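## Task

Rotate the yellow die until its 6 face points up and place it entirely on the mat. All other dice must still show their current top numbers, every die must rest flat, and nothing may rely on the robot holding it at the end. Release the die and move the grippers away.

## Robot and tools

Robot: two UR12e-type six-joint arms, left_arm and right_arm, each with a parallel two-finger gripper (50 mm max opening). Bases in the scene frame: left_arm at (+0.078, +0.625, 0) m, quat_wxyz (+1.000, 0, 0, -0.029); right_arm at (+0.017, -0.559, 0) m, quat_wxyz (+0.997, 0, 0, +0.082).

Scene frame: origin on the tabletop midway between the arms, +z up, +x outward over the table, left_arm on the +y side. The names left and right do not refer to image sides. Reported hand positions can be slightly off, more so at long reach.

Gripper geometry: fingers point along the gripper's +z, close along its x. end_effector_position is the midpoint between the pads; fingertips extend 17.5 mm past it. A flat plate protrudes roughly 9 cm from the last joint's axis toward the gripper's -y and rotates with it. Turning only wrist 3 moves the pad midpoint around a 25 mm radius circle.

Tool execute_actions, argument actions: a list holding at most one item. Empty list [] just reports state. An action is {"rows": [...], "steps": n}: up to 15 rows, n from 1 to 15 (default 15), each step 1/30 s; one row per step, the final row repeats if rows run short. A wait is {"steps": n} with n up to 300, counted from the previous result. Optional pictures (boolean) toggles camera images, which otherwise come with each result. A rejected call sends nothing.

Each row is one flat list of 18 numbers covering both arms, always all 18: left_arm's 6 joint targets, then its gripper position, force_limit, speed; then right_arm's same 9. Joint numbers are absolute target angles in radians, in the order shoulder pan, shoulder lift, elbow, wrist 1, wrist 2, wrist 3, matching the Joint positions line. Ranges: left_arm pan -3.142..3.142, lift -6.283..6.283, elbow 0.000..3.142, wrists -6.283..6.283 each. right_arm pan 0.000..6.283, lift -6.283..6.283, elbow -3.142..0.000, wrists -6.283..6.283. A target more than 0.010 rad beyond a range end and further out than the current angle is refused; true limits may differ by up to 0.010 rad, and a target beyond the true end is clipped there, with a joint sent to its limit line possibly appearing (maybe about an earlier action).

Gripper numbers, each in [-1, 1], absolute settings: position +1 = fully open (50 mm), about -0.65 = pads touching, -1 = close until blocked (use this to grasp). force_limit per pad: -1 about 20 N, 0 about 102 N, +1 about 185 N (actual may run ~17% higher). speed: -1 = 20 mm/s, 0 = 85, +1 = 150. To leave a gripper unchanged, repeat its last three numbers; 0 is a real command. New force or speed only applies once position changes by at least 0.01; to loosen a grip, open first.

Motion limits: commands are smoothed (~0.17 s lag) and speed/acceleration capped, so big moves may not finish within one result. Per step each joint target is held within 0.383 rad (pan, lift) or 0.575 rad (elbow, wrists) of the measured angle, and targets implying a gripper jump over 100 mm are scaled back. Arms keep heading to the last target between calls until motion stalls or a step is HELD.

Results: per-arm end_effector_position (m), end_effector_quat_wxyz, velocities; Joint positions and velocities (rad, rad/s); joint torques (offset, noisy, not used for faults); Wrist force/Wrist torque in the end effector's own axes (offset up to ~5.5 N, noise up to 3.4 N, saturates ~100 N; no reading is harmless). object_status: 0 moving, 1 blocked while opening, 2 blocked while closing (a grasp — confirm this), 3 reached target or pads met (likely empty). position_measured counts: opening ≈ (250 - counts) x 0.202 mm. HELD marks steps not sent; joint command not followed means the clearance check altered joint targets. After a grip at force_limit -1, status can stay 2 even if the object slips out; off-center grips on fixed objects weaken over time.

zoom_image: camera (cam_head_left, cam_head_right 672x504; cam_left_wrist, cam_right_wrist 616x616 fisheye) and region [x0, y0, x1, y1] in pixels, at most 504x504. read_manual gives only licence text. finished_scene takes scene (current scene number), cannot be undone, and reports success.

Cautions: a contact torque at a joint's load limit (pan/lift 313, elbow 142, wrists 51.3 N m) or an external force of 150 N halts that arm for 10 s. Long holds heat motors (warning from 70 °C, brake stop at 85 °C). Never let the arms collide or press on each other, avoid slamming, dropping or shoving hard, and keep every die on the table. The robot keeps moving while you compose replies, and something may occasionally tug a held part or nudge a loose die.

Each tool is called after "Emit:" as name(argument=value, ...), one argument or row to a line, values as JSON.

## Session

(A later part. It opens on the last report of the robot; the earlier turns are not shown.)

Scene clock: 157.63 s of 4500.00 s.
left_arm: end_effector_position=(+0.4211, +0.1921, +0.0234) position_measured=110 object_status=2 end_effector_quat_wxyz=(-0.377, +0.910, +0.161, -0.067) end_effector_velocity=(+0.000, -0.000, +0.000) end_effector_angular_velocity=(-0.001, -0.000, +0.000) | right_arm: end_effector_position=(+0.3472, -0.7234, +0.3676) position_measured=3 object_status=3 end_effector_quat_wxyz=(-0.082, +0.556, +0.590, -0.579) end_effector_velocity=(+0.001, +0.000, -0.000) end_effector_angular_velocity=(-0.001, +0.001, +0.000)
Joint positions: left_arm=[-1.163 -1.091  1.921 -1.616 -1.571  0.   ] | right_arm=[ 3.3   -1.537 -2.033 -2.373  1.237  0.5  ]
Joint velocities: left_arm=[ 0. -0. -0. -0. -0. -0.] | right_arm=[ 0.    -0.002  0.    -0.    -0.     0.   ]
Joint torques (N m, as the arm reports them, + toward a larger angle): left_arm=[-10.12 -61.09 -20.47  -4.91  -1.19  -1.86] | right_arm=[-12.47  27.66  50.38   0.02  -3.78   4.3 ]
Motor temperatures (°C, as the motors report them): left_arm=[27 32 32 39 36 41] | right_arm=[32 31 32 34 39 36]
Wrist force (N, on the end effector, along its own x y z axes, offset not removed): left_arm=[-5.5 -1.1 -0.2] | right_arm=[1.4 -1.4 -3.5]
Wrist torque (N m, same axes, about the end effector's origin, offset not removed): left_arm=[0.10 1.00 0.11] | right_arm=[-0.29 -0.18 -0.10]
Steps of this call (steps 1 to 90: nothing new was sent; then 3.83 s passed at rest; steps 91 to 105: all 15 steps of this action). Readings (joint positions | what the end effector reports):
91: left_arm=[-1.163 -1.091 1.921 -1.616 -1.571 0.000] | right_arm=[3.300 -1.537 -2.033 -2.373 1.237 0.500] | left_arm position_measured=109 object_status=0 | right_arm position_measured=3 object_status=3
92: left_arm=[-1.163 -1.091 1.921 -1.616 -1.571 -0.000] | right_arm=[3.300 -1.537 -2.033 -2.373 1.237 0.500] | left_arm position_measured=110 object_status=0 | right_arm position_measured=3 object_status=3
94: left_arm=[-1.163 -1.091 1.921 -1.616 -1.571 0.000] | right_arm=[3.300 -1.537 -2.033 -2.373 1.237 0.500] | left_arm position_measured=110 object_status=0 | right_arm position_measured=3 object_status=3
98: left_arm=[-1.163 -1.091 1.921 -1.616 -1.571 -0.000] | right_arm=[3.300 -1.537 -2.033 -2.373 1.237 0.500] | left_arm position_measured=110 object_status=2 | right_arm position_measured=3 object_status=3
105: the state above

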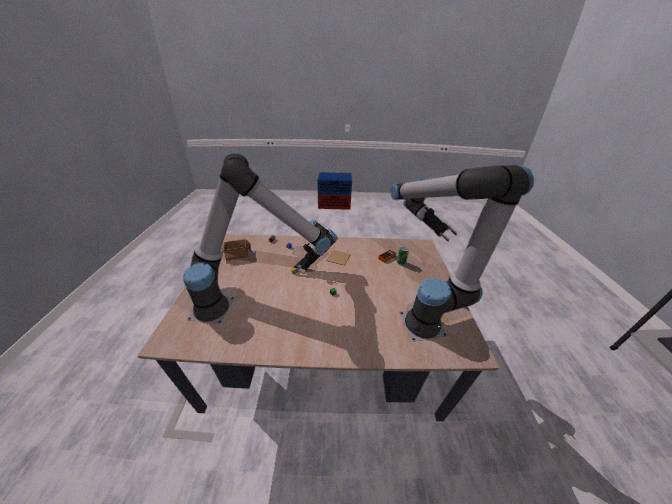

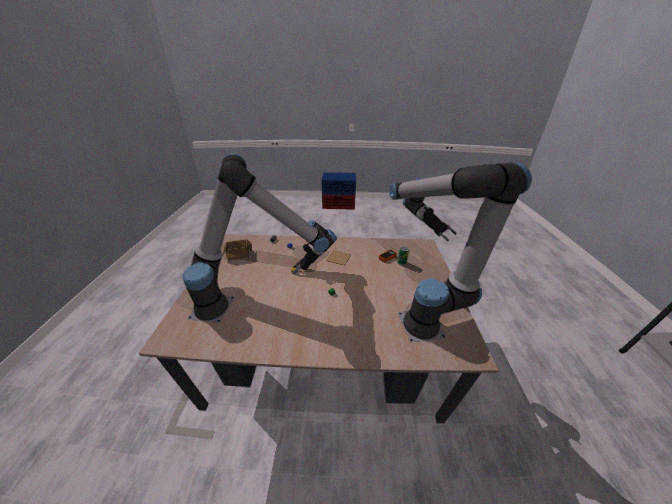

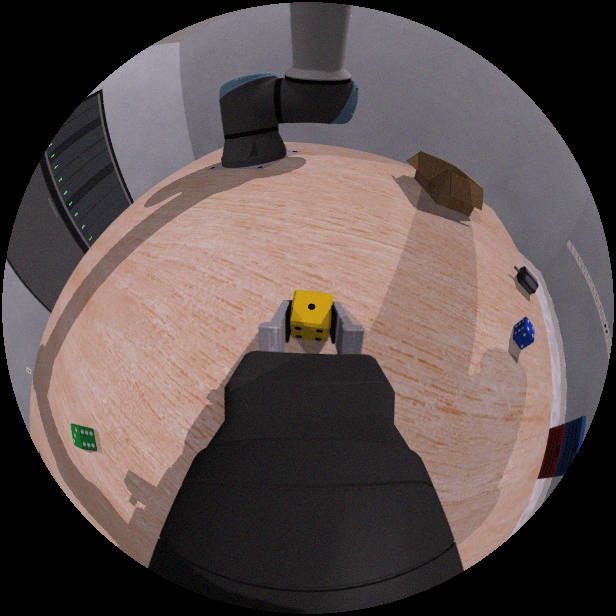

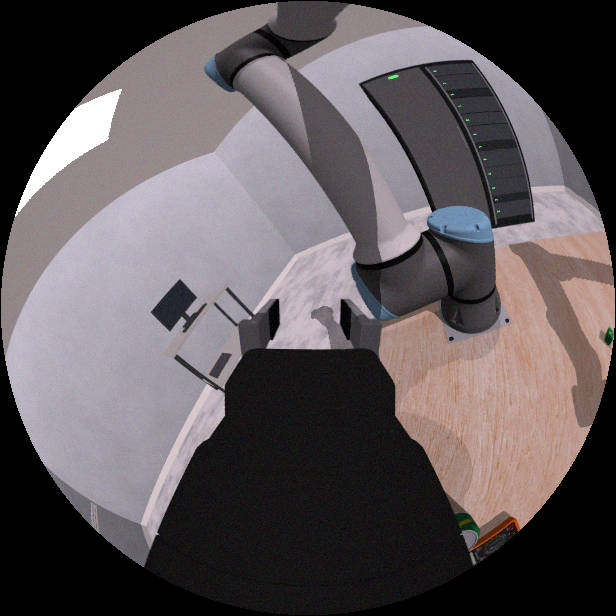

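Emit:
execute_actions(
  actions=[
    {"rows":[[-1.1631,-1.0906,1.9207,-1.6155,-1.571,0,0.45,0,0,3.3,-1.537,-2.033,-2.373,1.237,0.5,1,0,0],[-1.1631,-1.0906,1.9207,-1.6155,-1.571,0,0.45,0,0,3.3,-1.537,-2.033,-2.373,1.237,0.5,1,0,0],[-1.1631,-1.0906,1.9207,-1.6155,-1.571,0,0.45,0,0,3.3,-1.537,-2.033,-2.373,1.237,0.5,1,0,0],[-1.1631,-1.0906,1.9207,-1.6155,-1.571,0,0.45,0,0,3.3,-1.537,-2.033,-2.373,1.237,0.5,1,0,0],[-1.1631,-1.0906,1.9207,-1.6155,-1.571,0,-1,0,0,3.3,-1.537,-2.033,-2.373,1.237,0.5,1,0,0]],"steps":15},
  ],
)

Emit:
zoom_image(
  camera="cam_left_wrist",
  region=[240, 260, 400, 370],
)

Scene clock: 170.17 s of 4500.00 s.
left_arm: end_effector_position=(+0.4211, +0.1921, +0.0234) position_measured=108 object_status=2 end_effector_quat_wxyz=(-0.377, +0.910, +0.161, -0.067) end_effector_velocity=(+0.000, -0.001, +0.000) end_effector_angular_velocity=(-0.001, -0.001, +0.001) | right_arm: end_effector_position=(+0.3472, -0.7234, +0.3676) position_measured=3 object_status=3 end_effector_quat_wxyz=(-0.082, +0.556, +0.590, -0.579) end_effector_velocity=(+0.001, +0.000, +0.000) end_effector_angular_velocity=(+0.001, -0.002, +0.000)
Joint positions: left_arm=[-1.163 -1.091  1.921 -1.616 -1.571 -0.   ] | right_arm=[ 3.3   -1.537 -2.033 -2.373  1.237  0.5  ]
Joint velocities: left_arm=[ 0.    -0.    -0.001  0.    -0.    -0.001] | right_arm=[-0.     0.     0.001  0.    -0.     0.   ]
Joint torques (N m, as the arm reports them, + toward a larger angle): left_arm=[ -9.62 -60.97 -21.07  -4.41  -0.55  -1.41] | right_arm=[-8.78 25.45 49.77 -0.41 -3.91  3.97]
Motor temperatures (°C, as the motors report them): left_arm=[27 32 32 39 36 41] | right_arm=[32 31 32 34 39 36]
Wrist force (N, on the end effector, along its own x y z axes, offset not removed): left_arm=[3.3 -2.1 -4.8] | right_arm=[1.4 -0.5 -3.2]
Wrist torque (N m, same axes, about the end effector's origin, offset not removed): left_arm=[-0.49 -0.59 -0.23] | right_arm=[-0.08 -0.17 -0.06]
Steps of this call (steps 1 to 15: the robot went on to your last target; steps 16 to 90: nothing new was sent; then 9.03 s passed at rest; steps 91 to 105: all 15 steps of this action). Readings (joint positions | what the end effector reports):
91: left_arm=[-1.163 -1.091 1.921 -1.616 -1.571 0.000] | right_arm=[3.300 -1.537 -2.033 -2.373 1.237 0.500] | left_arm position_measured=105 object_status=0 | right_arm position_measured=3 object_status=3
92: left_arm=[-1.163 -1.091 1.921 -1.616 -1.571 -0.000] | right_arm=[3.300 -1.537 -2.033 -2.373 1.237 0.500] | left_arm position_measured=92 object_status=0 | right_arm position_measured=3 object_status=3
94: left_arm=[-1.163 -1.091 1.921 -1.616 -1.571 -0.000] | right_arm=[3.300 -1.537 -2.033 -2.373 1.237 0.500] | left_arm position_measured=85 object_status=0 | right_arm position_measured=3 object_status=3
98: left_arm=[-1.163 -1.091 1.921 -1.616 -1.571 0.000] | right_arm=[3.300 -1.537 -2.033 -2.373 1.237 0.500] | left_arm position_measured=108 object_status=0 | right_arm position_measured=3 object_status=3
105: the state above

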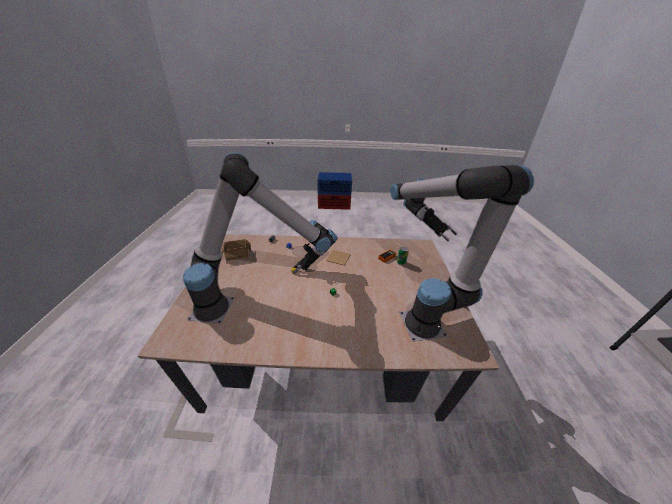

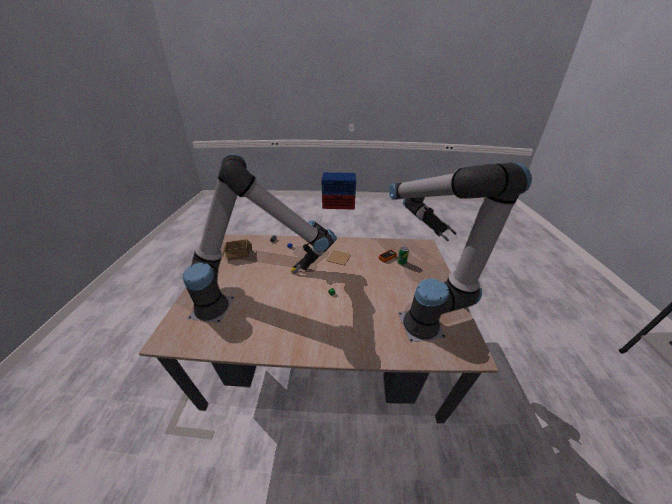

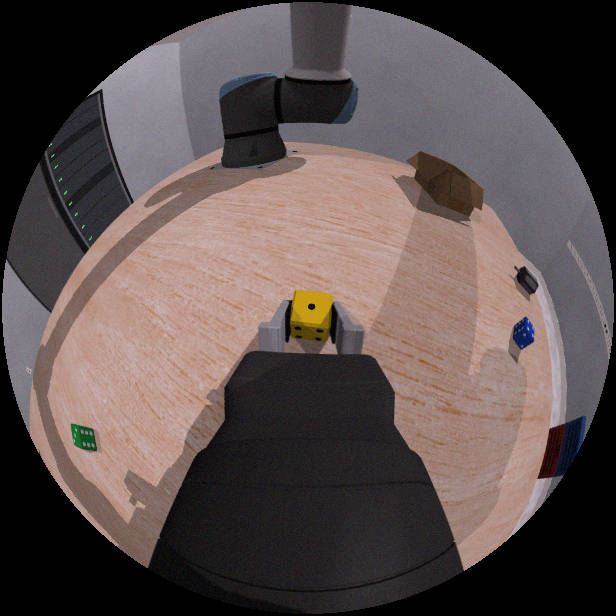

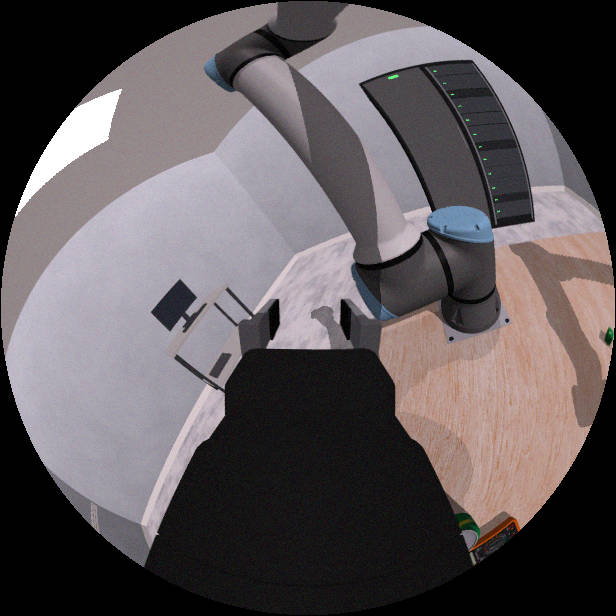

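Region (240, 260, 400, 370) of cam_left_wrist's 616x616 image, scaled by 3.150, with more detail than that image has; it fills the top 346 rows of this view, and the rest is white.

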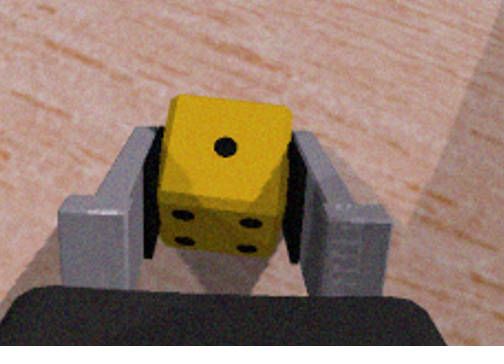

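Emit:
execute_actions(
  actions=[
    {"rows":[[-1.1631,-1.105,1.915,-1.5954,-1.571,0,-1,0,0,3.3,-1.537,-2.033,-2.373,1.237,0.5,1,0,0],[-1.1631,-1.13,1.905,-1.5604,-1.571,0,-1,0,0,3.3,-1.537,-2.033,-2.373,1.237,0.5,1,0,0],[-1.1631,-1.16,1.892,-1.5174,-1.571,0,-1,0,0,3.3,-1.537,-2.033,-2.373,1.237,0.5,1,0,0],[-1.1631,-1.1952,1.8765,-1.4667,-1.571,0,-1,0,0,3.3,-1.537,-2.033,-2.373,1.237,0.5,1,0,0]],"steps":10},
  ],
  pictures=false,
)

Emit:
execute_actions(
  actions=[
    {"rows":[[-1.1631,-1.5948,2.3761,-3.1375,-1.571,0,-1,0,0,3.3,-1.537,-2.033,-2.373,1.237,0.5,1,0,0]],"steps":15},
  ],
  pictures=false,
)

Emit:
execute_actions(
  actions=[
    {"steps":12},
  ],
  pictures=false,
)

Emit:
execute_actions(
  actions=[
    {"rows":[[-1.1631,-1.3788,2.4492,-3.4266,-1.571,0,-1,0,0,3.3,-1.537,-2.033,-2.373,1.237,0.5,1,0,0]],"steps":15},
  ],
  pictures=false,
)

Emit:
execute_actions(
  actions=[
    {"rows":[[-1.1631,-1.33,2.456,-3.4822,-1.571,0,-1,0,0,3.3,-1.537,-2.033,-2.373,1.237,0.5,1,0,0],[-1.1631,-1.28,2.462,-3.5382,-1.571,0,-1,0,0,3.3,-1.537,-2.033,-2.373,1.237,0.5,1,0,0],[-1.1631,-1.23,2.467,-3.5932,-1.571,0,-1,0,0,3.3,-1.537,-2.033,-2.373,1.237,0.5,1,0,0],[-1.1631,-1.18,2.470,-3.6462,-1.571,0,-1,0,0,3.3,-1.537,-2.033,-2.373,1.237,0.5,1,0,0],[-1.1631,-1.1337,2.4719,-3.6944,-1.571,0,-1,0,0,3.3,-1.537,-2.033,-2.373,1.237,0.5,1,0,0]],"steps":15},
  ],
  pictures=false,
)

Emit:
execute_actions(
  actions=[
    {"steps":15},
  ],
)

Scene clock: 200.03 s of 4500.00 s.
left_arm: end_effector_position=(+0.4214, +0.1911, +0.1012) position_measured=108 object_status=2 end_effector_quat_wxyz=(-0.376, +0.910, +0.161, -0.067) end_effector_velocity=(-0.004, +0.009, +0.113) end_effector_angular_velocity=(+0.009, +0.004, -0.000) | right_arm: end_effector_position=(+0.3472, -0.7234, +0.3676) position_measured=3 object_status=3 end_effector_quat_wxyz=(-0.082, +0.556, +0.590, -0.579) end_effector_velocity=(-0.000, -0.000, +0.001) end_effector_angular_velocity=(+0.001, -0.001, +0.000)
Joint positions: left_arm=[-1.163 -1.183  1.882 -1.485 -1.571 -0.   ] | right_arm=[ 3.3   -1.537 -2.033 -2.373  1.237  0.5  ]
Joint velocities: left_arm=[-0.    -0.133 -0.053  0.196 -0.     0.001] | right_arm=[-0.     0.002  0.    -0.     0.    -0.001]
Joint torques (N m, as the arm reports them, + toward a larger angle): left_arm=[ -6.68 -59.75 -46.54   2.44  -0.1   -1.13] | right_arm=[-9.13 25.5  49.02 -0.8  -3.7   4.08]
Motor temperatures (°C, as the motors report them): left_arm=[27 32 32 39 36 41] | right_arm=[32 31 32 34 39 36]
Wrist force (N, on the end effector, along its own x y z axes, offset not removed): left_arm=[-1.7 -5.7 -3.8] | right_arm=[4.7 -0.6 -3.5]
Wrist torque (N m, same axes, about the end effector's origin, offset not removed): left_arm=[-1.19 0.52 -0.03] | right_arm=[-0.15 -0.75 -0.21]
Steps of this call (steps 1 to 15: the robot went on to your last target; steps 16 to 90: nothing new was sent; then 26.53 s passed at rest; steps 91 to 100: all 10 steps of this action). Readings (joint positions | what the end effector reports):
91: left_arm=[-1.163 -1.091 1.921 -1.615 -1.571 -0.000] | right_arm=[3.300 -1.537 -2.033 -2.373 1.237 0.500] | left_arm position_measured=108 object_status=2 | right_arm position_measured=3 object_status=3
92: left_arm=[-1.163 -1.093 1.920 -1.613 -1.571 0.000] | right_arm=[3.300 -1.537 -2.033 -2.373 1.237 0.500] | left_arm position_measured=108 object_status=2 | right_arm position_measured=3 object_status=3
94: left_arm=[-1.163 -1.110 1.913 -1.590 -1.571 -0.000] | right_arm=[3.300 -1.537 -2.033 -2.373 1.237 0.500] | left_arm position_measured=108 object_status=2 | right_arm position_measured=3 object_status=3
98: left_arm=[-1.163 -1.170 1.887 -1.504 -1.571 -0.000] | right_arm=[3.300 -1.537 -2.033 -2.373 1.237 0.500] | left_arm position_measured=108 object_status=2 | right_arm position_measured=3 object_status=3
100: the state above

Scene clock: 200.53 s of 4500.00 s.
left_arm: end_effector_position=(+0.4174, +0.2021, +0.0968) position_measured=108 object_status=2 end_effector_quat_wxyz=(+0.020, +0.985, +0.174, +0.004) end_effector_velocity=(+0.165, -0.453, +0.196) end_effector_angular_velocity=(-1.764, -0.643, +0.001) | right_arm: end_effector_position=(+0.3472, -0.7234, +0.3676) position_measured=3 object_status=3 end_effector_quat_wxyz=(-0.082, +0.556, +0.590, -0.579) end_effector_velocity=(+0.000, +0.000, -0.001) end_effector_angular_velocity=(-0.001, +0.004, -0.000)
Joint positions: left_arm=[-1.163 -1.572  2.351 -2.391 -1.571 -0.   ] | right_arm=[ 3.3   -1.537 -2.033 -2.373  1.237  0.5  ]
Joint velocities: left_arm=[ 0.    -0.11   0.123 -1.89   0.    -0.001] | right_arm=[ 0.    -0.003 -0.    -0.001  0.    -0.   ]
Joint torques (N m, as the arm reports them, + toward a larger angle): left_arm=[ -7.22 -44.54 -26.87 -11.24  -0.7   -1.61] | right_arm=[-10.78  25.68  49.75  -1.19  -3.84   4.3 ]
Motor temperatures (°C, as the motors report them): left_arm=[27 32 32 39 36 41] | right_arm=[32 31 32 34 39 36]
Wrist force (N, on the end effector, along its own x y z axes, offset not removed): left_arm=[0.1 -2.5 1.1] | right_arm=[3.3 -0.2 -2.2]
Wrist torque (N m, same axes, about the end effector's origin, offset not removed): left_arm=[-0.52 0.26 -0.21] | right_arm=[-0.05 -0.46 -0.18]
Steps of this call (steps 1 to 15: all 15 steps of this action). Readings (joint positions | what the end effector reports):
1: left_arm=[-1.163 -1.187 1.880 -1.480 -1.571 -0.000] | right_arm=[3.300 -1.537 -2.033 -2.373 1.237 0.500] | left_arm position_measured=108 object_status=2 | right_arm position_measured=3 object_status=3
2: left_arm=[-1.163 -1.195 1.885 -1.481 -1.571 -0.000] | right_arm=[3.300 -1.537 -2.033 -2.373 1.237 0.500] | left_arm position_measured=108 object_status=2 | right_arm position_measured=3 object_status=3
4: left_arm=[-1.163 -1.252 1.948 -1.543 -1.571 0.000] | right_arm=[3.300 -1.537 -2.033 -2.373 1.237 0.500] | left_arm position_measured=108 object_status=2 | right_arm position_measured=3 object_status=3
8: left_arm=[-1.163 -1.450 2.213 -1.826 -1.571 0.000] | right_arm=[3.300 -1.537 -2.033 -2.373 1.237 0.500] | left_arm position_measured=108 object_status=2 | right_arm position_measured=3 object_status=3
15: the state above

Scene clock: 200.93 s of 4500.00 s.
left_arm: end_effector_position=(+0.4676, +0.0646, +0.2262) position_measured=108 object_status=2 end_effector_quat_wxyz=(+0.343, +0.923, +0.163, +0.061) end_effector_velocity=(+0.039, -0.109, +0.204) end_effector_angular_velocity=(-0.724, -0.262, +0.002) | right_arm: end_effector_position=(+0.3472, -0.7234, +0.3676) position_measured=3 object_status=3 end_effector_quat_wxyz=(-0.082, +0.556, +0.590, -0.579) end_effector_velocity=(+0.001, +0.000, -0.001) end_effector_angular_velocity=(-0.001, +0.001, -0.000)
Joint positions: left_arm=[-1.163 -1.593  2.374 -3.064 -1.571 -0.   ] | right_arm=[ 3.3   -1.537 -2.033 -2.373  1.237  0.5  ]
Joint velocities: left_arm=[-0.    -0.016  0.019 -0.773 -0.    -0.002] | right_arm=[ 0.    -0.003  0.001  0.     0.     0.001]
Joint torques (N m, as the arm reports them, + toward a larger angle): left_arm=[-12.   -44.   -26.3   -4.21  -0.01  -1.91] | right_arm=[-8.72 26.37 48.65 -0.55 -3.78  4.29]
Motor temperatures (°C, as the motors report them): left_arm=[27 32 32 39 36 41] | right_arm=[32 31 32 34 39 36]
Wrist force (N, on the end effector, along its own x y z axes, offset not removed): left_arm=[2.7 -0.8 -5.0] | right_arm=[1.3 -0.6 -1.6]
Wrist torque (N m, same axes, about the end effector's origin, offset not removed): left_arm=[-0.41 -0.47 -0.20] | right_arm=[-0.12 -0.15 -0.01]
Steps of this call (steps 1 to 12: the robot went on to your last target). Readings (joint positions | what the end effector reports):
1: left_arm=[-1.163 -1.576 2.354 -2.454 -1.571 -0.000] | right_arm=[3.300 -1.537 -2.033 -2.373 1.237 0.500] | left_arm position_measured=108 object_status=2 | right_arm position_measured=3 object_status=3
2: left_arm=[-1.163 -1.578 2.357 -2.516 -1.571 0.000] | right_arm=[3.300 -1.537 -2.033 -2.373 1.237 0.500] | left_arm position_measured=108 object_status=2 | right_arm position_measured=3 object_status=3
4: left_arm=[-1.163 -1.583 2.362 -2.638 -1.571 0.000] | right_arm=[3.300 -1.537 -2.033 -2.373 1.237 0.500] | left_arm position_measured=108 object_status=2 | right_arm position_measured=3 object_status=3
8: left_arm=[-1.163 -1.589 2.370 -2.877 -1.571 0.000] | right_arm=[3.300 -1.537 -2.033 -2.373 1.237 0.500] | left_arm position_measured=108 object_status=2 | right_arm position_measured=3 object_status=3
12: the state above

Scene clock: 201.43 s of 4500.00 s.
left_arm: end_effector_position=(+0.4711, +0.0549, +0.1372) position_measured=108 object_status=2 end_effector_quat_wxyz=(+0.376, +0.910, +0.161, +0.066) end_effector_velocity=(+0.001, -0.001, -0.013) end_effector_angular_velocity=(-0.010, -0.005, -0.001) | right_arm: end_effector_position=(+0.3472, -0.7234, +0.3676) position_measured=3 object_status=3 end_effector_quat_wxyz=(-0.082, +0.556, +0.590, -0.579) end_effector_velocity=(+0.000, +0.000, +0.000) end_effector_angular_velocity=(+0.000, -0.001, +0.000)
Joint positions: left_arm=[-1.163 -1.382  2.448 -3.421 -1.571 -0.   ] | right_arm=[ 3.3   -1.537 -2.033 -2.373  1.237  0.5  ]
Joint velocities: left_arm=[-0.     0.035  0.008 -0.055  0.001  0.001] | right_arm=[ 0.     0.001  0.    -0.    -0.     0.   ]
Joint torques (N m, as the arm reports them, + toward a larger angle): left_arm=[ -1.19 -35.6  -17.52  -9.22  -0.12  -1.81] | right_arm=[-7.8  28.82 49.34 -0.6  -3.96  4.47]
Motor temperatures (°C, as the motors report them): left_arm=[27 32 32 39 36 41] | right_arm=[32 31 32 34 39 36]
Wrist force (N, on the end effector, along its own x y z axes, offset not removed): left_arm=[3.9 -5.7 -1.2] | right_arm=[0.7 -0.8 -1.1]
Wrist torque (N m, same axes, about the end effector's origin, offset not removed): left_arm=[-1.05 -0.50 -0.17] | right_arm=[-0.17 -0.03 -0.09]
Steps of this call (steps 1 to 15: all 15 steps of this action). Readings (joint positions | what the end effector reports):
1: left_arm=[-1.163 -1.594 2.375 -3.086 -1.571 -0.000] | right_arm=[3.300 -1.537 -2.033 -2.373 1.237 0.500] | left_arm position_measured=108 object_status=2 | right_arm position_measured=3 object_status=3
2: left_arm=[-1.163 -1.589 2.380 -3.107 -1.571 0.000] | right_arm=[3.300 -1.537 -2.033 -2.373 1.237 0.500] | left_arm position_measured=108 object_status=2 | right_arm position_measured=3 object_status=3
4: left_arm=[-1.163 -1.535 2.411 -3.191 -1.571 -0.000] | right_arm=[3.300 -1.537 -2.033 -2.373 1.237 0.500] | left_arm position_measured=108 object_status=2 | right_arm position_measured=3 object_status=3
8: left_arm=[-1.163 -1.419 2.440 -3.365 -1.571 -0.000] | right_arm=[3.300 -1.537 -2.033 -2.373 1.237 0.500] | left_arm position_measured=108 object_status=2 | right_arm position_measured=3 object_status=3
15: the state above

Scene clock: 201.93 s of 4500.00 s.
left_arm: end_effector_position=(+0.4712, +0.0547, +0.0373) position_measured=108 object_status=2 end_effector_quat_wxyz=(+0.377, +0.910, +0.161, +0.066) end_effector_velocity=(-0.001, +0.002, -0.025) end_effector_angular_velocity=(-0.002, +0.001, +0.001) | right_arm: end_effector_position=(+0.3472, -0.7234, +0.3676) position_measured=3 object_status=3 end_effector_quat_wxyz=(-0.082, +0.556, +0.590, -0.579) end_effector_velocity=(+0.000, -0.000, -0.000) end_effector_angular_velocity=(+0.001, +0.001, +0.000)
Joint positions: left_arm=[-1.163 -1.14   2.471 -3.688 -1.571  0.   ] | right_arm=[ 3.3   -1.537 -2.033 -2.373  1.237  0.5  ]
Joint velocities: left_arm=[ 0.     0.063  0.004 -0.069 -0.    -0.002] | right_arm=[-0.    -0.001  0.001  0.    -0.    -0.001]
Joint torques (N m, as the arm reports them, + toward a larger angle): left_arm=[  9.07 -46.09  -3.69  -9.21  -0.1   -1.65] | right_arm=[-9.91 25.87 48.41 -0.06 -3.56  4.34]
Motor temperatures (°C, as the motors report them): left_arm=[27 32 32 39 36 41] | right_arm=[32 31 32 34 39 36]
Wrist force (N, on the end effector, along its own x y z axes, offset not removed): left_arm=[2.6 -0.3 -0.2] | right_arm=[2.3 0.0 -3.3]
Wrist torque (N m, same axes, about the end effector's origin, offset not removed): left_arm=[0.06 -0.43 -0.24] | right_arm=[-0.06 -0.34 -0.12]
Steps of this call (steps 1 to 15: all 15 steps of this action). Readings (joint positions | what the end effector reports):
1: left_arm=[-1.163 -1.381 2.449 -3.423 -1.571 0.000] | right_arm=[3.300 -1.537 -2.033 -2.373 1.237 0.500] | left_arm position_measured=108 object_status=2 | right_arm position_measured=3 object_status=3
2: left_arm=[-1.163 -1.375 2.450 -3.430 -1.571 0.000] | right_arm=[3.300 -1.537 -2.033 -2.373 1.237 0.500] | left_arm position_measured=108 object_status=2 | right_arm position_measured=3 object_status=3
4: left_arm=[-1.163 -1.337 2.456 -3.472 -1.571 0.000] | right_arm=[3.300 -1.537 -2.033 -2.373 1.237 0.500] | left_arm position_measured=108 object_status=2 | right_arm position_measured=3 object_status=3
8: left_arm=[-1.163 -1.205 2.467 -3.616 -1.571 -0.000] | right_arm=[3.300 -1.537 -2.033 -2.373 1.237 0.500] | left_arm position_measured=108 object_status=2 | right_arm position_measured=3 object_status=3
15: the state above

Scene clock: 202.43 s of 4500.00 s.
left_arm: end_effector_position=(+0.4711, +0.0549, +0.0349) position_measured=108 object_status=2 end_effector_quat_wxyz=(+0.377, +0.910, +0.161, +0.066) end_effector_velocity=(-0.000, +0.001, +0.000) end_effector_angular_velocity=(+0.000, -0.000, -0.001) | right_arm: end_effector_position=(+0.3472, -0.7234, +0.3676) position_measured=3 object_status=3 end_effector_quat_wxyz=(-0.082, +0.556, +0.590, -0.579) end_effector_velocity=(+0.000, +0.000, +0.000) end_effector_angular_velocity=(+0.001, -0.001, +0.000)
Joint positions: left_arm=[-1.163 -1.134  2.472 -3.694 -1.571 -0.   ] | right_arm=[ 3.3   -1.537 -2.033 -2.373  1.237  0.5  ]
Joint velocities: left_arm=[ 0.    -0.001  0.001 -0.    -0.     0.001] | right_arm=[-0.     0.001  0.     0.     0.    -0.   ]
Joint torques (N m, as the arm reports them, + toward a larger angle): left_arm=[  8.86 -44.51  -3.4   -9.35  -0.08  -1.96] | right_arm=[-10.19  26.35  48.22  -0.4   -3.52   4.08]
Motor temperatures (°C, as the motors report them): left_arm=[27 32 32 39 36 41] | right_arm=[32 31 32 34 39 36]
Wrist force (N, on the end effector, along its own x y z axes, offset not removed): left_arm=[0.8 -5.2 -3.2] | right_arm=[1.4 -1.4 -1.2]
Wrist torque (N m, same axes, about the end effector's origin, offset not removed): left_arm=[-1.01 -0.07 0.02] | right_arm=[-0.21 -0.17 -0.07]
Steps of this call (steps 1 to 15: the robot went on to your last target). Readings (joint positions | what the end effector reports):
1: left_arm=[-1.163 -1.138 2.472 -3.690 -1.571 0.000] | right_arm=[3.300 -1.537 -2.033 -2.373 1.237 0.500] | left_arm position_measured=108 object_status=2 | right_arm position_measured=3 object_status=3
2: left_arm=[-1.163 -1.137 2.472 -3.691 -1.571 -0.000] | right_arm=[3.300 -1.537 -2.033 -2.373 1.237 0.500] | left_arm position_measured=108 object_status=2 | right_arm position_measured=3 object_status=3
4: left_arm=[-1.163 -1.135 2.472 -3.693 -1.571 -0.000] | right_arm=[3.300 -1.537 -2.033 -2.373 1.237 0.500] | left_arm position_measured=108 object_status=2 | right_arm position_measured=3 object_status=3
8: left_arm=[-1.163 -1.134 2.472 -3.694 -1.571 0.000] | right_arm=[3.300 -1.537 -2.033 -2.373 1.237 0.500] | left_arm position_measured=108 object_status=2 | right_arm position_measured=3 object_status=3
15: the state above
All arms were judged still, so your last target was given up. Only a new action makes them travel on or press farther. Fingers that are still opening or closing keep moving.

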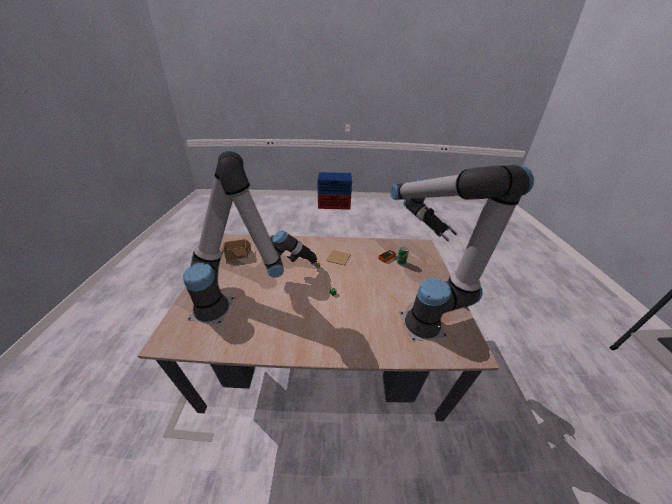

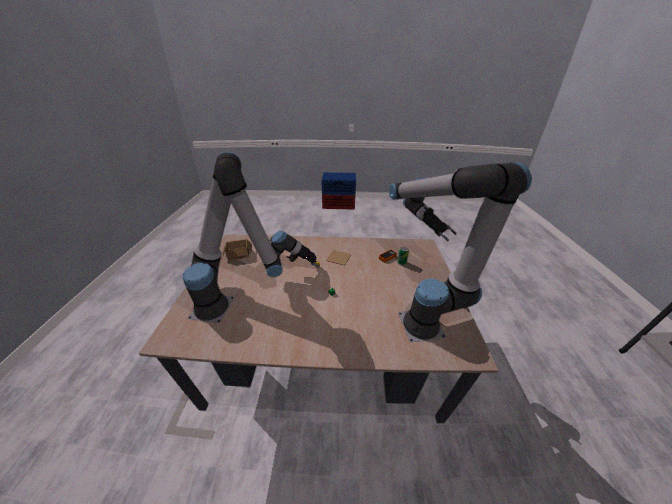

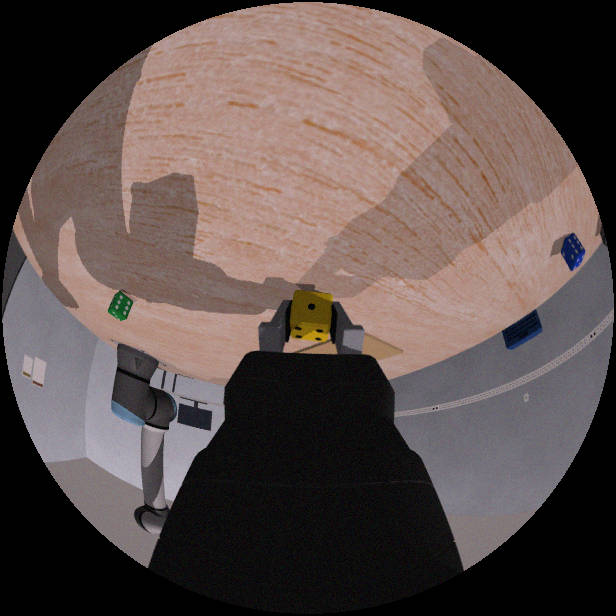

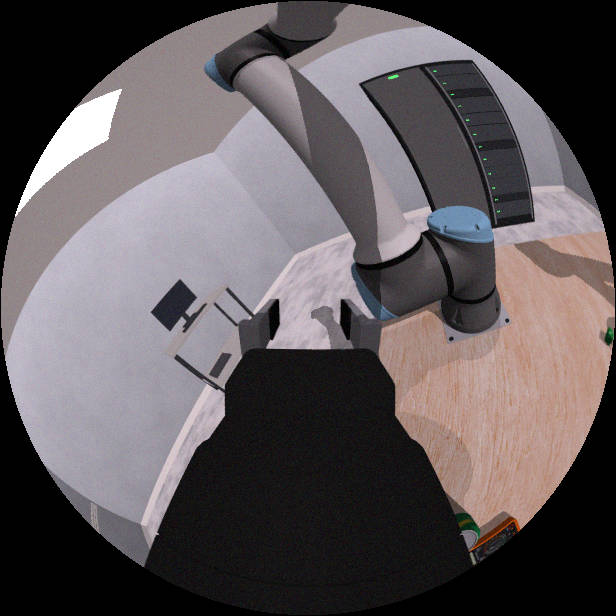

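Descend in steps: z=.027, then .025.

Emit:
execute_actions(
  actions=[
    {"rows":[[-1.1631,-1.127,2.4718,-3.701,-1.571,0,-1,0,0,3.3,-1.537,-2.033,-2.373,1.237,0.5,1,0,0],[-1.1631,-1.12,2.4718,-3.708,-1.571,0,-1,0,0,3.3,-1.537,-2.033,-2.373,1.237,0.5,1,0,0],[-1.1631,-1.1132,2.4717,-3.7147,-1.571,0,-1,0,0,3.3,-1.537,-2.033,-2.373,1.237,0.5,1,0,0]],"steps":15},
  ],
  pictures=false,
)

Emit:
execute_actions(
  actions=[
    {"rows":[[-1.1631,-1.1086,2.4716,-3.7192,-1.571,0,-1,0,0,3.3,-1.537,-2.033,-2.373,1.237,0.5,1,0,0]],"steps":12},
  ],
  pictures=false,
)

Scene clock: 216.07 s of 4500.00 s.
left_arm: end_effector_position=(+0.4711, +0.0550, +0.0269) position_measured=108 object_status=2 end_effector_quat_wxyz=(+0.377, +0.910, +0.161, +0.066) end_effector_velocity=(-0.000, +0.001, -0.001) end_effector_angular_velocity=(+0.000, +0.001, +0.001) | right_arm: end_effector_position=(+0.3472, -0.7234, +0.3676) position_measured=3 object_status=3 end_effector_quat_wxyz=(-0.082, +0.556, +0.590, -0.579) end_effector_velocity=(-0.000, -0.000, +0.000) end_effector_angular_velocity=(-0.000, +0.000, +0.001)
Joint positions: left_arm=[-1.163 -1.113  2.472 -3.714 -1.571 -0.   ] | right_arm=[ 3.3   -1.537 -2.033 -2.373  1.237  0.5  ]
Joint velocities: left_arm=[ 0.     0.002  0.002 -0.003 -0.    -0.001] | right_arm=[ 0.     0.001 -0.    -0.    -0.    -0.   ]
Joint torques (N m, as the arm reports them, + toward a larger angle): left_arm=[  8.14 -43.13 -28.72  -9.55  -0.09  -1.5 ] | right_arm=[-11.09  29.23  48.85  -0.58  -4.22   3.91]
Motor temperatures (°C, as the motors report them): left_arm=[27 32 32 39 36 41] | right_arm=[32 31 33 34 39 36]
Wrist force (N, on the end effector, along its own x y z axes, offset not removed): left_arm=[5.9 -5.5 0.0] | right_arm=[0.5 1.5 -2.1]
Wrist torque (N m, same axes, about the end effector's origin, offset not removed): left_arm=[-1.08 -1.14 -0.20] | right_arm=[0.31 0.06 -0.08]
Steps of this call (steps 1 to 90: nothing new was sent; then 10.13 s passed at rest; steps 91 to 105: all 15 steps of this action). Readings (joint positions | what the end effector reports):
91: left_arm=[-1.163 -1.134 2.472 -3.694 -1.571 0.000] | right_arm=[3.300 -1.537 -2.033 -2.373 1.237 0.500] | left_arm position_measured=108 object_status=2 | right_arm position_measured=3 object_status=3
92: left_arm=[-1.163 -1.133 2.472 -3.695 -1.571 -0.000] | right_arm=[3.300 -1.537 -2.033 -2.373 1.237 0.500] | left_arm position_measured=108 object_status=2 | right_arm position_measured=3 object_status=3
94: left_arm=[-1.163 -1.126 2.472 -3.702 -1.571 -0.000] | right_arm=[3.300 -1.537 -2.033 -2.373 1.237 0.500] | left_arm position_measured=108 object_status=2 | right_arm position_measured=3 object_status=3
98: left_arm=[-1.163 -1.117 2.472 -3.711 -1.571 -0.000] | right_arm=[3.300 -1.537 -2.033 -2.373 1.237 0.500] | left_arm position_measured=108 object_status=2 | right_arm position_measured=3 object_status=3
105: the state above

Scene clock: 216.47 s of 4500.00 s.
left_arm: end_effector_position=(+0.4711, +0.0549, +0.0252) position_measured=108 object_status=2 end_effector_quat_wxyz=(+0.377, +0.910, +0.161, +0.066) end_effector_velocity=(-0.000, -0.000, -0.001) end_effector_angular_velocity=(-0.000, +0.000, +0.000) | right_arm: end_effector_position=(+0.3472, -0.7234, +0.3676) position_measured=3 object_status=3 end_effector_quat_wxyz=(-0.082, +0.556, +0.590, -0.579) end_effector_velocity=(+0.000, +0.000, +0.000) end_effector_angular_velocity=(+0.000, -0.002, -0.000)
Joint positions: left_arm=[-1.163 -1.109  2.472 -3.719 -1.571 -0.   ] | right_arm=[ 3.3   -1.537 -2.033 -2.373  1.237  0.5  ]
Joint velocities: left_arm=[-0.     0.002 -0.    -0.001 -0.    -0.   ] | right_arm=[0.    0.001 0.    0.    0.    0.001]
Joint torques (N m, as the arm reports them, + toward a larger angle): left_arm=[  6.88 -45.45 -31.12  -8.94   0.33  -1.37] | right_arm=[-9.71 29.25 50.39 -0.58 -3.83  4.25]
Motor temperatures (°C, as the motors report them): left_arm=[27 32 32 39 36 41] | right_arm=[32 31 33 34 39 36]
Wrist force (N, on the end effector, along its own x y z axes, offset not removed): left_arm=[-1.2 -2.0 2.1] | right_arm=[2.0 -1.0 -2.7]
Wrist torque (N m, same axes, about the end effector's origin, offset not removed): left_arm=[-0.21 0.28 0.02] | right_arm=[-0.19 -0.33 -0.12]
Steps of this call (steps 1 to 12: all 12 steps of this action). Readings (joint positions | what the end effector reports):
1: left_arm=[-1.163 -1.113 2.472 -3.715 -1.571 -0.000] | right_arm=[3.300 -1.537 -2.033 -2.373 1.237 0.500] | left_arm position_measured=108 object_status=2 | right_arm position_measured=3 object_status=3
2: left_arm=[-1.163 -1.113 2.472 -3.715 -1.571 -0.000] | right_arm=[3.300 -1.537 -2.033 -2.373 1.237 0.500] | left_arm position_measured=108 object_status=2 | right_arm position_measured=3 object_status=3
4: left_arm=[-1.163 -1.111 2.472 -3.717 -1.571 0.000] | right_arm=[3.300 -1.537 -2.033 -2.373 1.237 0.500] | left_arm position_measured=108 object_status=2 | right_arm position_measured=3 object_status=3
8: left_arm=[-1.163 -1.109 2.472 -3.719 -1.571 0.000] | right_arm=[3.300 -1.537 -2.033 -2.373 1.237 0.500] | left_arm position_measured=108 object_status=2 | right_arm position_measured=3 object_status=3
12: the state above

Emit:
execute_actions(
  actions=[
    {"rows":[[-1.1631,-1.105,2.4716,-3.7228,-1.571,0,-1,0,0,3.3,-1.537,-2.033,-2.373,1.237,0.5,1,0,0]],"steps":12},
  ],
  pictures=false,
)

Scene clock: 222.00 s of 4500.00 s.
left_arm: end_effector_position=(+0.4711, +0.0549, +0.0238) position_measured=108 object_status=2 end_effector_quat_wxyz=(+0.377, +0.910, +0.161, +0.066) end_effector_velocity=(+0.000, +0.000, -0.000) end_effector_angular_velocity=(+0.001, -0.001, -0.001) | right_arm: end_effector_position=(+0.3472, -0.7234, +0.3676) position_measured=3 object_status=3 end_effector_quat_wxyz=(-0.082, +0.556, +0.590, -0.579) end_effector_velocity=(+0.000, +0.000, -0.000) end_effector_angular_velocity=(+0.000, -0.001, +0.000)
Joint positions: left_arm=[-1.163 -1.105  2.472 -3.723 -1.571  0.   ] | right_arm=[ 3.3   -1.537 -2.033 -2.373  1.237  0.5  ]
Joint velocities: left_arm=[ 0.     0.001  0.    -0.001  0.     0.002] | right_arm=[-0.    -0.     0.001  0.001 -0.     0.   ]
Joint torques (N m, as the arm reports them, + toward a larger angle): left_arm=[ -4.15 -47.79 -28.75  -8.98   0.6   -0.84] | right_arm=[-8.56 26.78 48.31 -1.15 -3.75  4.3 ]
Motor temperatures (°C, as the motors report them): left_arm=[27 32 32 39 36 41] | right_arm=[32 31 33 34 39 36]
Wrist force (N, on the end effector, along its own x y z axes, offset not removed): left_arm=[3.5 -2.0 -4.1] | right_arm=[0.9 0.4 -1.1]
Wrist torque (N m, same axes, about the end effector's origin, offset not removed): left_arm=[-0.64 -0.76 -0.14] | right_arm=[0.07 -0.09 -0.17]
Steps of this call (steps 1 to 15: the robot went on to your last target; steps 16 to 90: nothing new was sent; then 2.13 s passed at rest; steps 91 to 102: all 12 steps of this action). Readings (joint positions | what the end effector reports):
91: left_arm=[-1.163 -1.109 2.472 -3.719 -1.571 -0.000] | right_arm=[3.300 -1.537 -2.033 -2.373 1.237 0.500] | left_arm position_measured=108 object_status=2 | right_arm position_measured=3 object_status=3
92: left_arm=[-1.163 -1.108 2.472 -3.720 -1.571 -0.000] | right_arm=[3.300 -1.537 -2.033 -2.373 1.237 0.500] | left_arm position_measured=108 object_status=2 | right_arm position_measured=3 object_status=3
94: left_arm=[-1.163 -1.107 2.472 -3.721 -1.571 -0.000] | right_arm=[3.300 -1.537 -2.033 -2.373 1.237 0.500] | left_arm position_measured=108 object_status=2 | right_arm position_measured=3 object_status=3
98: left_arm=[-1.163 -1.105 2.472 -3.722 -1.571 -0.000] | right_arm=[3.300 -1.537 -2.033 -2.373 1.237 0.500] | left_arm position_measured=108 object_status=2 | right_arm position_measured=3 object_status=3
102: the state above

Emit:
execute_actions(
  actions=[
    {"rows":[[-1.1631,-1.1019,2.4716,-3.7259,-1.571,0,-1,0,0,3.3,-1.537,-2.033,-2.373,1.237,0.5,1,0,0]],"steps":12},
  ],
  pictures=false,
)

Scene clock: 238.23 s of 4500.00 s.
left_arm: end_effector_position=(+0.4711, +0.0549, +0.0227) position_measured=108 object_status=2 end_effector_quat_wxyz=(+0.377, +0.910, +0.161, +0.067) end_effector_velocity=(+0.000, -0.000, -0.000) end_effector_angular_velocity=(+0.000, +0.000, +0.000) | right_arm: end_effector_position=(+0.3472, -0.7234, +0.3676) position_measured=3 object_status=3 end_effector_quat_wxyz=(-0.082, +0.556, +0.590, -0.579) end_effector_velocity=(+0.000, +0.000, -0.001) end_effector_angular_velocity=(-0.001, +0.002, +0.000)
Joint positions: left_arm=[-1.163 -1.102  2.472 -3.726 -1.571  0.   ] | right_arm=[ 3.3   -1.537 -2.033 -2.373  1.237  0.5  ]
Joint velocities: left_arm=[ 0.  0. -0.  0.  0. -0.] | right_arm=[ 0.    -0.002 -0.001  0.    -0.     0.   ]
Joint torques (N m, as the arm reports them, + toward a larger angle): left_arm=[-10.61 -20.24 -22.41   1.16   1.1   -1.66] | right_arm=[-8.75 30.04 48.12 -1.13 -3.23  4.53]
Motor temperatures (°C, as the motors report them): left_arm=[27 32 32 39 36 41] | right_arm=[32 31 33 34 39 36]
Wrist force (N, on the end effector, along its own x y z axes, offset not removed): left_arm=[1.2 20.0 -45.4] | right_arm=[1.6 0.0 -1.6]
Wrist torque (N m, same axes, about the end effector's origin, offset not removed): left_arm=[-0.36 0.20 -0.17] | right_arm=[0.04 -0.25 -0.12]
Steps of this call (steps 1 to 15: the robot went on to your last target; steps 16 to 90: nothing new was sent; then 12.83 s passed at rest; steps 91 to 102: all 12 steps of this action). Readings (joint positions | what the end effector reports):
91: left_arm=[-1.163 -1.105 2.472 -3.723 -1.571 -0.000] | right_arm=[3.300 -1.537 -2.033 -2.373 1.237 0.500] | left_arm position_measured=108 object_status=2 | right_arm position_measured=3 object_status=3
92: left_arm=[-1.163 -1.105 2.472 -3.723 -1.571 -0.000] | right_arm=[3.300 -1.537 -2.033 -2.373 1.237 0.500] | left_arm position_measured=108 object_status=2 | right_arm position_measured=3 object_status=3
94: left_arm=[-1.163 -1.103 2.472 -3.725 -1.571 0.000] | right_arm=[3.300 -1.537 -2.033 -2.373 1.237 0.500] | left_arm position_measured=108 object_status=2 | right_arm position_measured=3 object_status=3
98: left_arm=[-1.163 -1.102 2.472 -3.726 -1.571 -0.000] | right_arm=[3.300 -1.537 -2.033 -2.373 1.237 0.500] | left_arm position_measured=108 object_status=2 | right_arm position_measured=3 object_status=3
102: the state above

Emit:
execute_actions(
  actions=[
    {"rows":[[-1.1631,-1.1042,2.4716,-3.7236,-1.571,0,-1,0,0,3.3,-1.537,-2.033,-2.373,1.237,0.5,1,0,0],[-1.1631,-1.1042,2.4716,-3.7236,-1.571,0,-1,0,0,3.3,-1.537,-2.033,-2.373,1.237,0.5,1,0,0],[-1.1631,-1.1042,2.4716,-3.7236,-1.571,0,-1,0,0,3.3,-1.537,-2.033,-2.373,1.237,0.5,1,0,0],[-1.1631,-1.1042,2.4716,-3.7236,-1.571,0,-1,0,0,3.3,-1.537,-2.033,-2.373,1.237,0.5,1,0,0],[-1.1631,-1.1042,2.4716,-3.7236,-1.571,0,1,0,0,3.3,-1.537,-2.033,-2.373,1.237,0.5,1,0,0]],"steps":13},
  ],
  pictures=false,
)

Emit:
execute_actions(
  actions=[
    {"rows":[[-1.1631,-1.1337,2.4719,-3.6944,-1.571,0,1,0,0,3.3,-1.537,-2.033,-2.373,1.237,0.5,1,0,0],[-1.1631,-1.18,2.470,-3.6462,-1.571,0,1,0,0,3.3,-1.537,-2.033,-2.373,1.237,0.5,1,0,0],[-1.1631,-1.23,2.467,-3.5932,-1.571,0,1,0,0,3.3,-1.537,-2.033,-2.373,1.237,0.5,1,0,0],[-1.1631,-1.28,2.462,-3.5382,-1.571,0,1,0,0,3.3,-1.537,-2.033,-2.373,1.237,0.5,1,0,0],[-1.1631,-1.33,2.456,-3.4822,-1.571,0,1,0,0,3.3,-1.537,-2.033,-2.373,1.237,0.5,1,0,0],[-1.1631,-1.3788,2.4492,-3.4266,-1.571,0,1,0,0,3.3,-1.537,-2.033,-2.373,1.237,0.5,1,0,0]],"steps":10},
  ],
  pictures=false,
)

Emit:
execute_actions(
  actions=[
    {"rows":[[-1.1631,-0.9728,1.5178,-1.3304,-1.571,0,1,0,0,3.3,-1.537,-2.033,-2.373,1.237,0.5,1,0,0]],"steps":15},
  ],
  pictures=false,
)

Emit:
execute_actions(
  actions=[
    {"steps":28},
  ],
  pictures=false,
)

Scene clock: 261.83 s of 4500.00 s.
left_arm: end_effector_position=(+0.4711, +0.0550, +0.0232) position_measured=3 object_status=0 end_effector_quat_wxyz=(+0.377, +0.910, +0.161, +0.066) end_effector_velocity=(-0.000, -0.000, +0.001) end_effector_angular_velocity=(-0.002, -0.000, -0.001) | right_arm: end_effector_position=(+0.3472, -0.7234, +0.3676) position_measured=3 object_status=3 end_effector_quat_wxyz=(-0.082, +0.556, +0.590, -0.579) end_effector_velocity=(-0.001, -0.000, -0.001) end_effector_angular_velocity=(-0.002, +0.004, -0.000)
Joint positions: left_arm=[-1.163 -1.104  2.472 -3.723 -1.571  0.   ] | right_arm=[ 3.3   -1.537 -2.033 -2.373  1.237  0.5  ]
Joint velocities: left_arm=[ 0.    -0.001 -0.    -0.001 -0.001  0.   ] | right_arm=[-0.    -0.002 -0.002 -0.    -0.     0.   ]
Joint torques (N m, as the arm reports them, + toward a larger angle): left_arm=[ -6.31 -62.12 -14.29  -8.08   1.31  -1.28] | right_arm=[-7.52 26.18 48.19 -1.14 -3.96  3.88]
Motor temperatures (°C, as the motors report them): left_arm=[27 32 32 39 36 41] | right_arm=[32 31 33 34 39 36]
Wrist force (N, on the end effector, along its own x y z axes, offset not removed): left_arm=[-1.6 -0.2 1.2] | right_arm=[2.3 0.7 -1.2]
Wrist torque (N m, same axes, about the end effector's origin, offset not removed): left_arm=[0.08 0.50 0.02] | right_arm=[0.18 -0.37 -0.15]
Steps of this call (steps 1 to 15: the robot went on to your last target; steps 16 to 90: nothing new was sent; then 20.17 s passed at rest; steps 91 to 103: all 13 steps of this action). Readings (joint positions | what the end effector reports):
91: left_arm=[-1.163 -1.102 2.472 -3.726 -1.571 -0.000] | right_arm=[3.300 -1.537 -2.033 -2.373 1.237 0.500] | left_arm position_measured=108 object_status=2 | right_arm position_measured=3 object_status=3
92: left_arm=[-1.163 -1.102 2.472 -3.726 -1.571 -0.000] | right_arm=[3.300 -1.537 -2.033 -2.373 1.237 0.500] | left_arm position_measured=108 object_status=2 | right_arm position_measured=3 object_status=3
94: left_arm=[-1.163 -1.103 2.472 -3.724 -1.571 -0.000] | right_arm=[3.300 -1.537 -2.033 -2.373 1.237 0.500] | left_arm position_measured=108 object_status=2 | right_arm position_measured=3 object_status=3
98: left_arm=[-1.163 -1.104 2.472 -3.723 -1.571 -0.000] | right_arm=[3.300 -1.537 -2.033 -2.373 1.237 0.500] | left_arm position_measured=62 object_status=0 | right_arm position_measured=3 object_status=3
103: the state above

Scene clock: 262.17 s of 4500.00 s.
left_arm: end_effector_position=(+0.4720, +0.0524, +0.1146) position_measured=3 object_status=3 end_effector_quat_wxyz=(+0.378, +0.909, +0.161, +0.067) end_effector_velocity=(-0.007, +0.018, +0.233) end_effector_angular_velocity=(+0.009, +0.003, +0.000) | right_arm: end_effector_position=(+0.3472, -0.7234, +0.3676) position_measured=3 object_status=3 end_effector_quat_wxyz=(-0.082, +0.556, +0.590, -0.579) end_effector_velocity=(+0.000, +0.000, -0.000) end_effector_angular_velocity=(+0.000, +0.001, +0.000)
Joint positions: left_arm=[-1.163 -1.326  2.454 -3.486 -1.571  0.   ] | right_arm=[ 3.3   -1.537 -2.033 -2.373  1.237  0.5  ]
Joint velocities: left_arm=[ 0.    -0.567 -0.051  0.627  0.     0.   ] | right_arm=[ 0.    -0.001 -0.     0.     0.    -0.001]
Joint torques (N m, as the arm reports them, + toward a larger angle): left_arm=[ -3.27 -13.77 -35.46  -3.81   1.67  -1.28] | right_arm=[-8.43 28.4  46.73 -1.33 -3.67  4.52]
Motor temperatures (°C, as the motors report them): left_arm=[27 32 32 39 36 41] | right_arm=[32 31 33 34 39 36]
Wrist force (N, on the end effector, along its own x y z axes, offset not removed): left_arm=[-2.3 6.2 -0.5] | right_arm=[2.2 0.0 -3.9]
Wrist torque (N m, same axes, about the end effector's origin, offset not removed): left_arm=[1.10 0.63 -0.13] | right_arm=[-0.07 -0.25 -0.16]
Steps of this call (steps 1 to 10: all 10 steps of this action). Readings (joint positions | what the end effector reports):
1: left_arm=[-1.163 -1.104 2.472 -3.723 -1.571 0.000] | right_arm=[3.300 -1.537 -2.033 -2.373 1.237 0.500] | left_arm position_measured=3 object_status=0 | right_arm position_measured=3 object_status=3
2: left_arm=[-1.163 -1.108 2.472 -3.720 -1.571 0.000] | right_arm=[3.300 -1.537 -2.033 -2.373 1.237 0.500] | left_arm position_measured=3 object_status=0 | right_arm position_measured=3 object_status=3
4: left_arm=[-1.163 -1.138 2.471 -3.690 -1.571 -0.000] | right_arm=[3.300 -1.537 -2.033 -2.373 1.237 0.500] | left_arm position_measured=3 object_status=0 | right_arm position_measured=3 object_status=3
8: left_arm=[-1.163 -1.272 2.459 -3.546 -1.571 -0.000] | right_arm=[3.300 -1.537 -2.033 -2.373 1.237 0.500] | left_arm position_measured=3 object_status=3 | right_arm position_measured=3 object_status=3
10: the state above

Scene clock: 262.67 s of 4500.00 s.
left_arm: end_effector_position=(+0.5510, -0.1641, +0.0902) position_measured=3 object_status=3 end_effector_quat_wxyz=(+0.248, +0.953, +0.168, +0.044) end_effector_velocity=(+0.185, -0.508, +0.082) end_effector_angular_velocity=(+0.647, +0.236, +0.001) | right_arm: end_effector_position=(+0.3472, -0.7234, +0.3676) position_measured=3 object_status=3 end_effector_quat_wxyz=(-0.082, +0.556, +0.590, -0.579) end_effector_velocity=(+0.000, +0.000, -0.000) end_effector_angular_velocity=(-0.000, -0.000, +0.000)
Joint positions: left_arm=[-1.163 -1.088  1.909 -2.901 -1.571 -0.   ] | right_arm=[ 3.3   -1.537 -2.033 -2.373  1.237  0.5  ]
Joint velocities: left_arm=[-0.     0.509 -1.496  1.676  0.001 -0.   ] | right_arm=[ 0.001 -0.    -0.     0.001 -0.     0.   ]
Joint torques (N m, as the arm reports them, + toward a larger angle): left_arm=[-10.81 -48.41 -80.06   5.28   1.42  -1.43] | right_arm=[-7.86 29.48 47.43 -1.07 -3.82  3.83]
Motor temperatures (°C, as the motors report them): left_arm=[27 32 32 39 36 41] | right_arm=[32 31 33 34 39 36]
Wrist force (N, on the end effector, along its own x y z axes, offset not removed): left_arm=[5.1 -3.8 -0.7] | right_arm=[0.9 1.2 -2.0]
Wrist torque (N m, same axes, about the end effector's origin, offset not removed): left_arm=[-0.96 -0.96 0.04] | right_arm=[0.25 -0.02 -0.13]
Steps of this call (steps 1 to 15: all 15 steps of this action). Readings (joint positions | what the end effector reports):
1: left_arm=[-1.163 -1.342 2.452 -3.468 -1.571 0.000] | right_arm=[3.300 -1.537 -2.033 -2.373 1.237 0.500] | left_arm position_measured=3 object_status=3 | right_arm position_measured=3 object_status=3
2: left_arm=[-1.163 -1.347 2.446 -3.450 -1.571 -0.000] | right_arm=[3.300 -1.537 -2.033 -2.373 1.237 0.500] | left_arm position_measured=3 object_status=3 | right_arm position_measured=3 object_status=3
4: left_arm=[-1.163 -1.308 2.385 -3.380 -1.571 0.000] | right_arm=[3.300 -1.537 -2.033 -2.373 1.237 0.500] | left_arm position_measured=3 object_status=3 | right_arm position_measured=3 object_status=3
8: left_arm=[-1.163 -1.209 2.220 -3.218 -1.571 -0.000] | right_arm=[3.300 -1.537 -2.033 -2.373 1.237 0.500] | left_arm position_measured=3 object_status=3 | right_arm position_measured=3 object_status=3
15: the state above

Scene clock: 263.60 s of 4500.00 s.
left_arm: end_effector_position=(+0.4785, +0.0346, +0.1104) position_measured=3 object_status=3 end_effector_quat_wxyz=(-0.372, +0.912, +0.161, -0.066) end_effector_velocity=(-0.010, +0.026, +0.016) end_effector_angular_velocity=(+0.095, +0.035, +0.002) | right_arm: end_effector_position=(+0.3472, -0.7234, +0.3676) position_measured=3 object_status=3 end_effector_quat_wxyz=(-0.082, +0.556, +0.590, -0.579) end_effector_velocity=(+0.000, +0.000, -0.000) end_effector_angular_velocity=(-0.000, -0.001, +0.000)
Joint positions: left_arm=[-1.163 -0.973  1.518 -1.34  -1.571 -0.   ] | right_arm=[ 3.3   -1.537 -2.033 -2.373  1.237  0.5  ]
Joint velocities: left_arm=[ 0.    -0.    -0.003  0.104 -0.001 -0.001] | right_arm=[ 0.    -0.     0.     0.    -0.     0.001]
Joint torques (N m, as the arm reports them, + toward a larger angle): left_arm=[ 10.53 -77.48 -57.02   2.19   1.46  -1.65] | right_arm=[-11.19  28.74  47.3   -1.47  -3.39   4.28]
Motor temperatures (°C, as the motors report them): left_arm=[27 32 32 39 36 41] | right_arm=[32 31 33 34 39 36]
Wrist force (N, on the end effector, along its own x y z axes, offset not removed): left_arm=[3.5 -4.5 1.3] | right_arm=[0.7 1.1 -4.5]
Wrist torque (N m, same axes, about the end effector's origin, offset not removed): left_arm=[-0.73 -0.63 -0.15] | right_arm=[0.19 -0.06 -0.10]
Steps of this call (steps 1 to 28: the robot went on to your last target). Readings (joint positions | what the end effector reports):
1: left_arm=[-1.163 -1.070 1.855 -2.839 -1.571 -0.000] | right_arm=[3.300 -1.537 -2.033 -2.373 1.237 0.500] | left_arm position_measured=3 object_status=3 | right_arm position_measured=3 object_status=3
2: left_arm=[-1.163 -1.049 1.794 -2.767 -1.571 -0.000] | right_arm=[3.300 -1.537 -2.033 -2.373 1.237 0.500] | left_arm position_measured=3 object_status=3 | right_arm position_measured=3 object_status=3
4: left_arm=[-1.163 -1.012 1.671 -2.605 -1.571 0.000] | right_arm=[3.300 -1.537 -2.033 -2.373 1.237 0.500] | left_arm position_measured=3 object_status=3 | right_arm position_measured=3 object_status=3
8: left_arm=[-1.163 -0.984 1.559 -2.251 -1.571 0.000] | right_arm=[3.300 -1.537 -2.033 -2.373 1.237 0.500] | left_arm position_measured=3 object_status=3 | right_arm position_measured=3 object_status=3
28: the state above


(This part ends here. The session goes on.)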